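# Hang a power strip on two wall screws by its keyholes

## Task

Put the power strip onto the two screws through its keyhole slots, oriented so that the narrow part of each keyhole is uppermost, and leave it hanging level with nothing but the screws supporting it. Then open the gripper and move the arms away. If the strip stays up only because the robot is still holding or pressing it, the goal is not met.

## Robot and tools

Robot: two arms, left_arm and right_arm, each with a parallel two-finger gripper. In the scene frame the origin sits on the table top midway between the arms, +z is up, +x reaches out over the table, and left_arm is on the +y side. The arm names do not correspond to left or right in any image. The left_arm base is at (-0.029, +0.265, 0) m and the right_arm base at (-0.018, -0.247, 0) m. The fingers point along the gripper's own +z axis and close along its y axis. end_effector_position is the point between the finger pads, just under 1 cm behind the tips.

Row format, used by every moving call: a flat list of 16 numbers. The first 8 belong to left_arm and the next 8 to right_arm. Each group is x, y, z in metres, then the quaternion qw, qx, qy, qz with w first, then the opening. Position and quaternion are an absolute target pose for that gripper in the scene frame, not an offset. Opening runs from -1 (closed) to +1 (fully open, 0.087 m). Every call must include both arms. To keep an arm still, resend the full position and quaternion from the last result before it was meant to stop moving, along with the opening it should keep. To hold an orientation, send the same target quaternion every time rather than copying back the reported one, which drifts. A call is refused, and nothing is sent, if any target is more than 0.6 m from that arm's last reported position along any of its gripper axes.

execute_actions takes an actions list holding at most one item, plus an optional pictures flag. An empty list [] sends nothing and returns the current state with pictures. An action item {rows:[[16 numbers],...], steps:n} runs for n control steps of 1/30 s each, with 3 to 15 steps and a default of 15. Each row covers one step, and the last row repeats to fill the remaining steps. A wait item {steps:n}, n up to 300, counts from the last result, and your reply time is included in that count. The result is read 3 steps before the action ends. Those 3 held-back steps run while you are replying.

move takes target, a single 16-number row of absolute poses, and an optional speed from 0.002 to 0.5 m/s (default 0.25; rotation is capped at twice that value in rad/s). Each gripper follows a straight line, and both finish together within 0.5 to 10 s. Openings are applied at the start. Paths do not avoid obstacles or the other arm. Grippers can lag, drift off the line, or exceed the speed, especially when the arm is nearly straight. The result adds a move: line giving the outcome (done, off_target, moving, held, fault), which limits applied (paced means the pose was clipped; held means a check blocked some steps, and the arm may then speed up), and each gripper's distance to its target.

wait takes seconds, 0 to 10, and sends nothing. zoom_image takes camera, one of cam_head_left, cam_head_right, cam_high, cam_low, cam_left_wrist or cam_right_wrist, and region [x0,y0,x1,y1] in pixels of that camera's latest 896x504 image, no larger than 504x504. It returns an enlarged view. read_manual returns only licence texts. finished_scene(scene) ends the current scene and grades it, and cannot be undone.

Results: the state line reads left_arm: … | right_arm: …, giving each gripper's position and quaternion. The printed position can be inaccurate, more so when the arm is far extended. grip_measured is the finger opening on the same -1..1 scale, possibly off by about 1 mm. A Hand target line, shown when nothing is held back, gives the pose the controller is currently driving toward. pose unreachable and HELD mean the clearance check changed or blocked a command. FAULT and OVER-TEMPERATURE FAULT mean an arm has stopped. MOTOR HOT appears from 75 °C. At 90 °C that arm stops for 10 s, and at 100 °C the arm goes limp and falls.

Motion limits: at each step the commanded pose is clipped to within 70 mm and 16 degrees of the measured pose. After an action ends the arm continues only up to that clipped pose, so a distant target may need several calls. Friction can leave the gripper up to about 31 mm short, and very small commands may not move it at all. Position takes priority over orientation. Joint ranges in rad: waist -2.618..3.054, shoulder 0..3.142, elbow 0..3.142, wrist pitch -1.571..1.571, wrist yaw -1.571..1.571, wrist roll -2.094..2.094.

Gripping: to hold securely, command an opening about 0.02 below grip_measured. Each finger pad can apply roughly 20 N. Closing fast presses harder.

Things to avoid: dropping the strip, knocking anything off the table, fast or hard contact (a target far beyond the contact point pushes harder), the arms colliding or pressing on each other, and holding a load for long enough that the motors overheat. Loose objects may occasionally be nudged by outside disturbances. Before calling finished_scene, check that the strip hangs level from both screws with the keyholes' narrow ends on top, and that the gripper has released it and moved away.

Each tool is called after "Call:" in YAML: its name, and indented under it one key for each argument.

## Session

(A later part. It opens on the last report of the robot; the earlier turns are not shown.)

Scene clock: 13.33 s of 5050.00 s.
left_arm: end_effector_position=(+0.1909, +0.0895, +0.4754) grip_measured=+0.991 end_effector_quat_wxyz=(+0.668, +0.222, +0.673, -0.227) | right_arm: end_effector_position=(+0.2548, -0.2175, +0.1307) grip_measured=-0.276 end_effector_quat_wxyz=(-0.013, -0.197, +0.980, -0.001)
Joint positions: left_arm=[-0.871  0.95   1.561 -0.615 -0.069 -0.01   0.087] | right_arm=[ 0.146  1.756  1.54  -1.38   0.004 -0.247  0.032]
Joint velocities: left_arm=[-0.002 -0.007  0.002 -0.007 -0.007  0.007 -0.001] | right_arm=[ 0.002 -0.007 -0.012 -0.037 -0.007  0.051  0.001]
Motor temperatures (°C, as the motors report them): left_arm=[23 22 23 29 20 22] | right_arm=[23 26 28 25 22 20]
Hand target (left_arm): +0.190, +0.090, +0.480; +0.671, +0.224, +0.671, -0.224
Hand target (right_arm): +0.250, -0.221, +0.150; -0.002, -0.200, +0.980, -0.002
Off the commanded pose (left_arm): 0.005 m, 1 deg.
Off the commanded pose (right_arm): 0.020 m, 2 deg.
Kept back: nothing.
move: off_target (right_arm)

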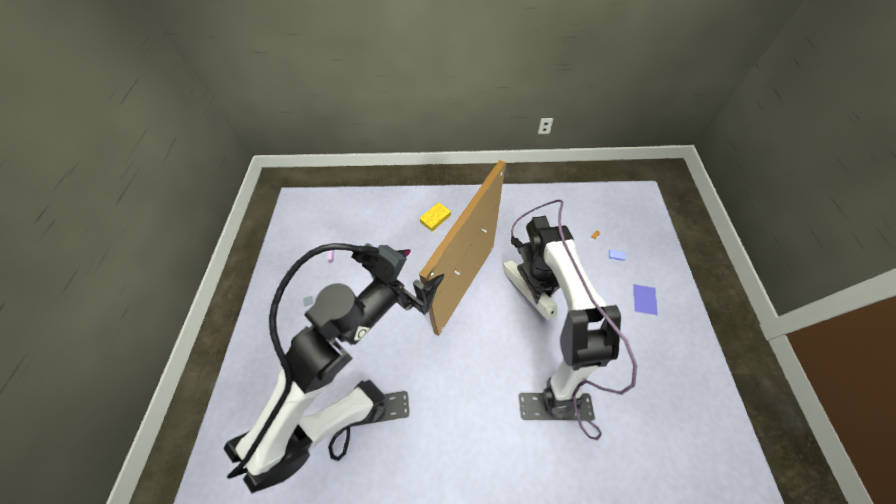

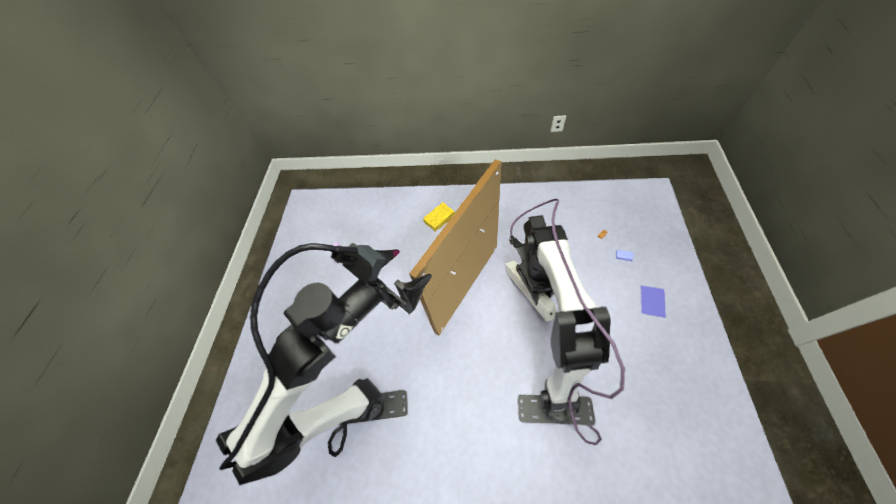

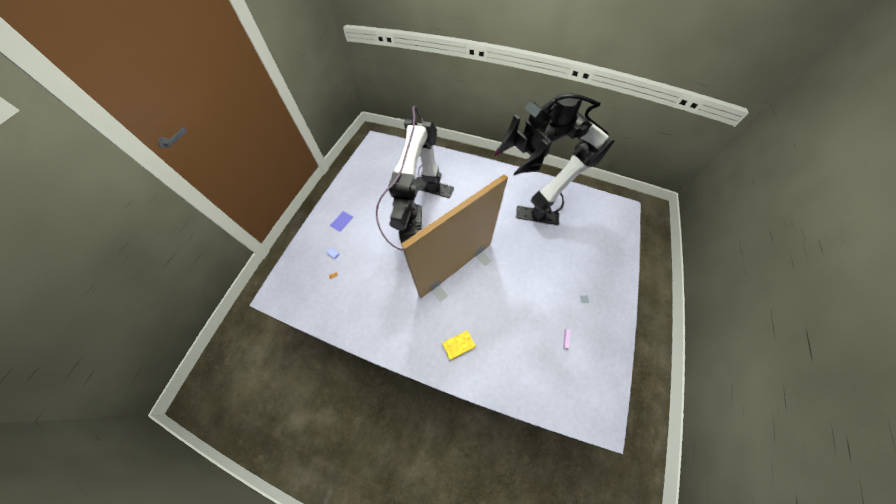

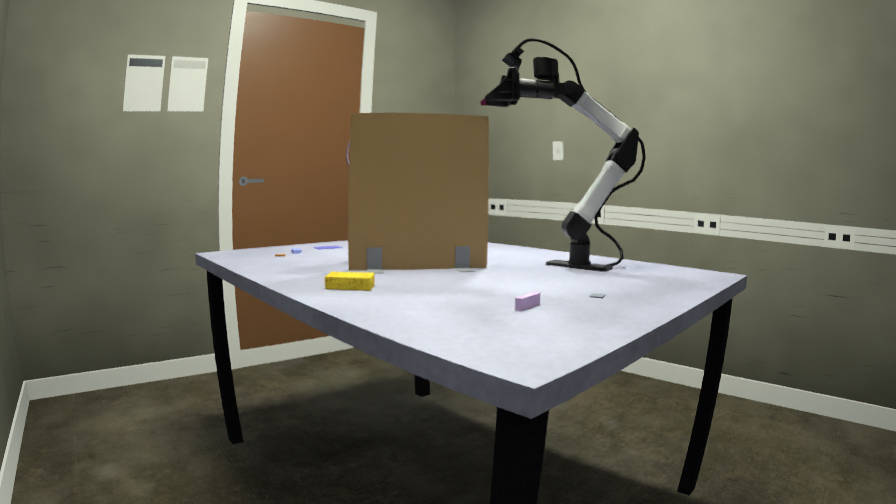

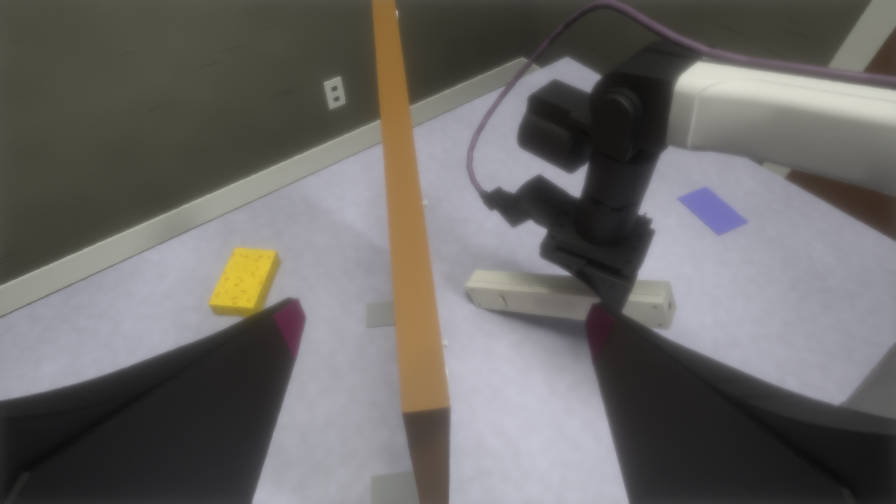

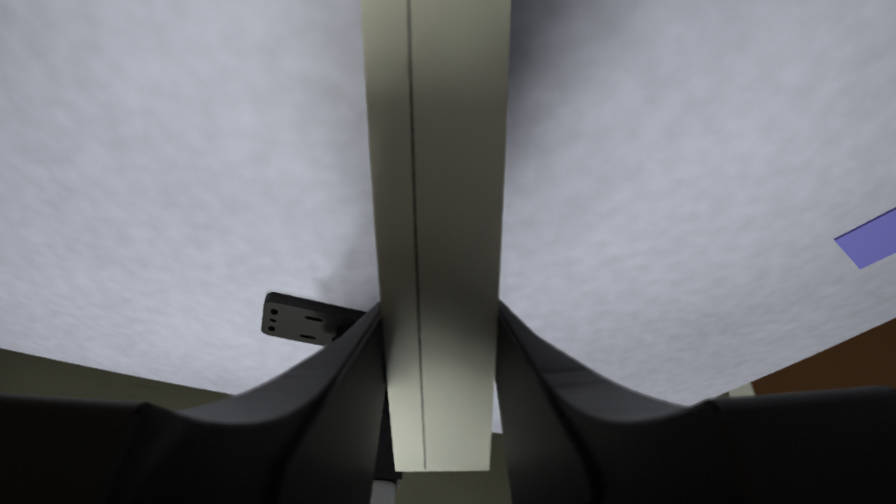

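It pivoted (far end on table). Check keyhole.

Call:
zoom_image:
  camera: "cam_left_wrist"
  region: [450,250,600,335]

Call:
move:
  target: [0.19,0.09,0.48,0.671,0.224,0.671,-0.224,1,0.27,-0.33,0.02,0,-0.707,0.707,0,-0.5]
  speed: 0.12

Region (450, 250, 600, 335) of cam_left_wrist's 896x504 image, scaled by 3.360, with more detail than that image has; it fills the top 286 rows of this view, and the rest is white.

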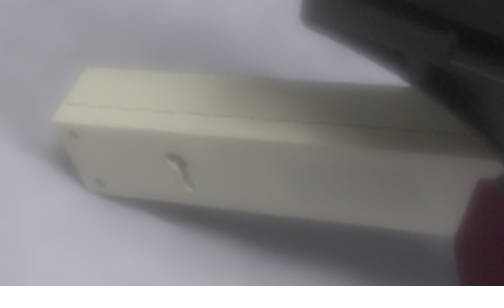

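Scene clock: 18.90 s of 5050.00 s.
left_arm: end_effector_position=(+0.1909, +0.0895, +0.4754) grip_measured=+0.991 end_effector_quat_wxyz=(+0.668, +0.222, +0.673, -0.227) | right_arm: end_effector_position=(+0.2789, -0.3249, +0.0324) grip_measured=-0.276 end_effector_quat_wxyz=(-0.008, +0.700, -0.714, +0.003)
Joint positions: left_arm=[-0.871  0.95   1.561 -0.615 -0.069 -0.01   0.087] | right_arm=[-0.129  1.728  1.114 -0.943 -0.01  -1.676  0.032]
Joint velocities: left_arm=[ 0.002  0.007 -0.007  0.051 -0.037 -0.051  0.   ] | right_arm=[-0.007 -0.012  0.002  0.066  0.051 -0.022  0.   ]
Motor temperatures (°C, as the motors report them): left_arm=[23 22 24 29 20 22] | right_arm=[23 27 28 25 22 20]
Hand target (left_arm): +0.190, +0.090, +0.480; +0.671, +0.224, +0.671, -0.224
Hand target (right_arm): +0.270, -0.331, +0.021; +0.003, +0.707, -0.708, -0.002
Off the commanded pose (left_arm): 0.005 m, 1 deg.
Off the commanded pose (right_arm): 0.016 m, 2 deg.
Kept back: nothing.
move: off_target (right_arm)

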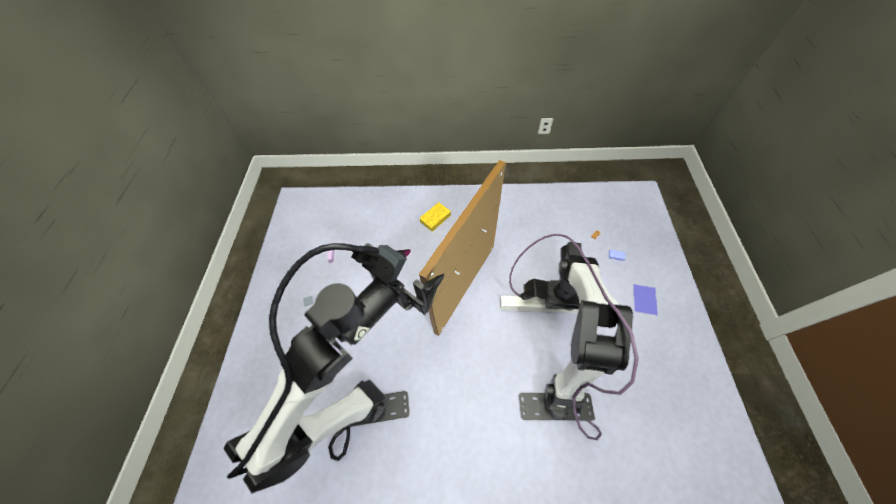

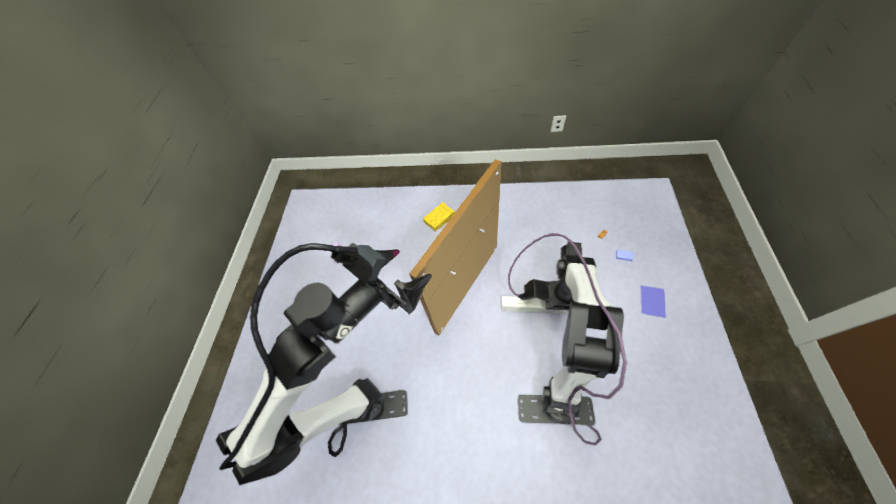

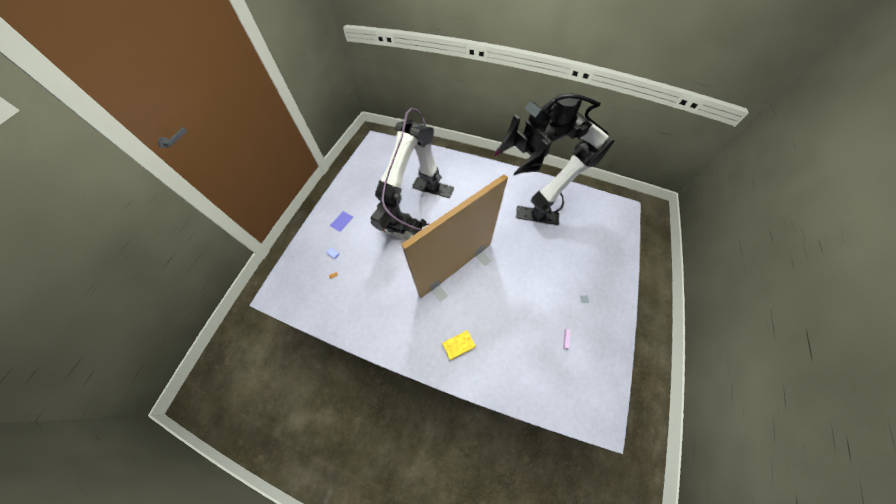

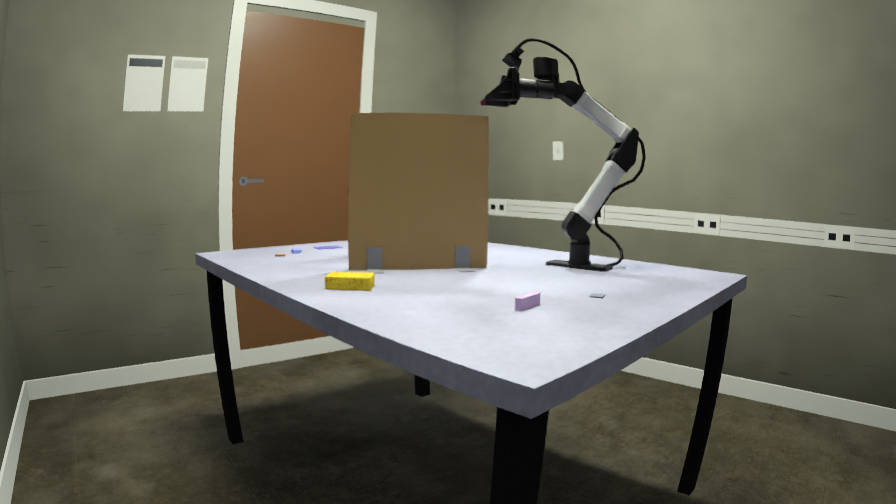

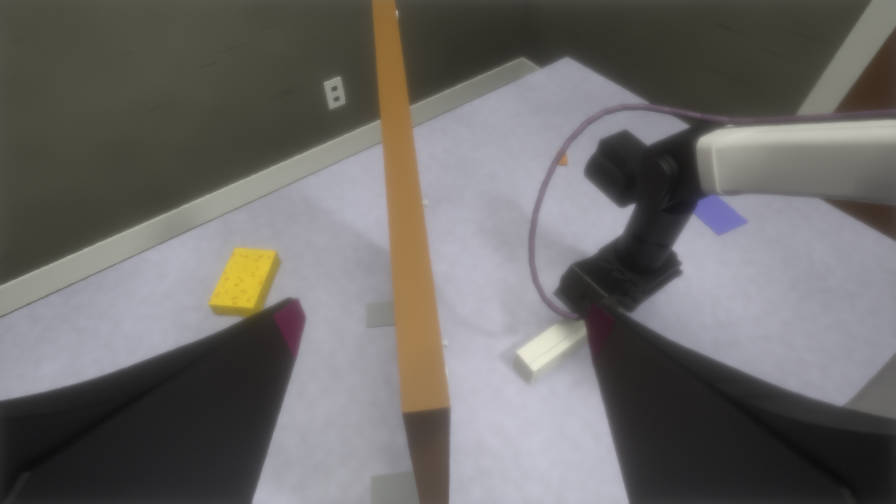

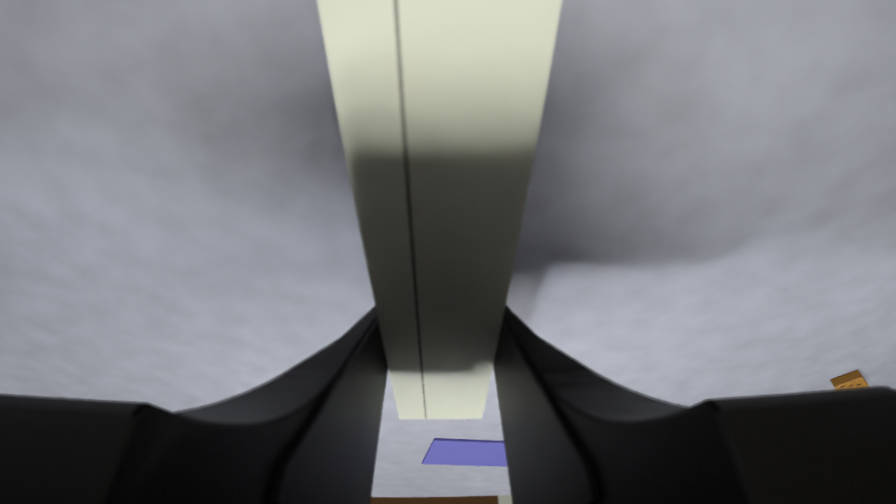

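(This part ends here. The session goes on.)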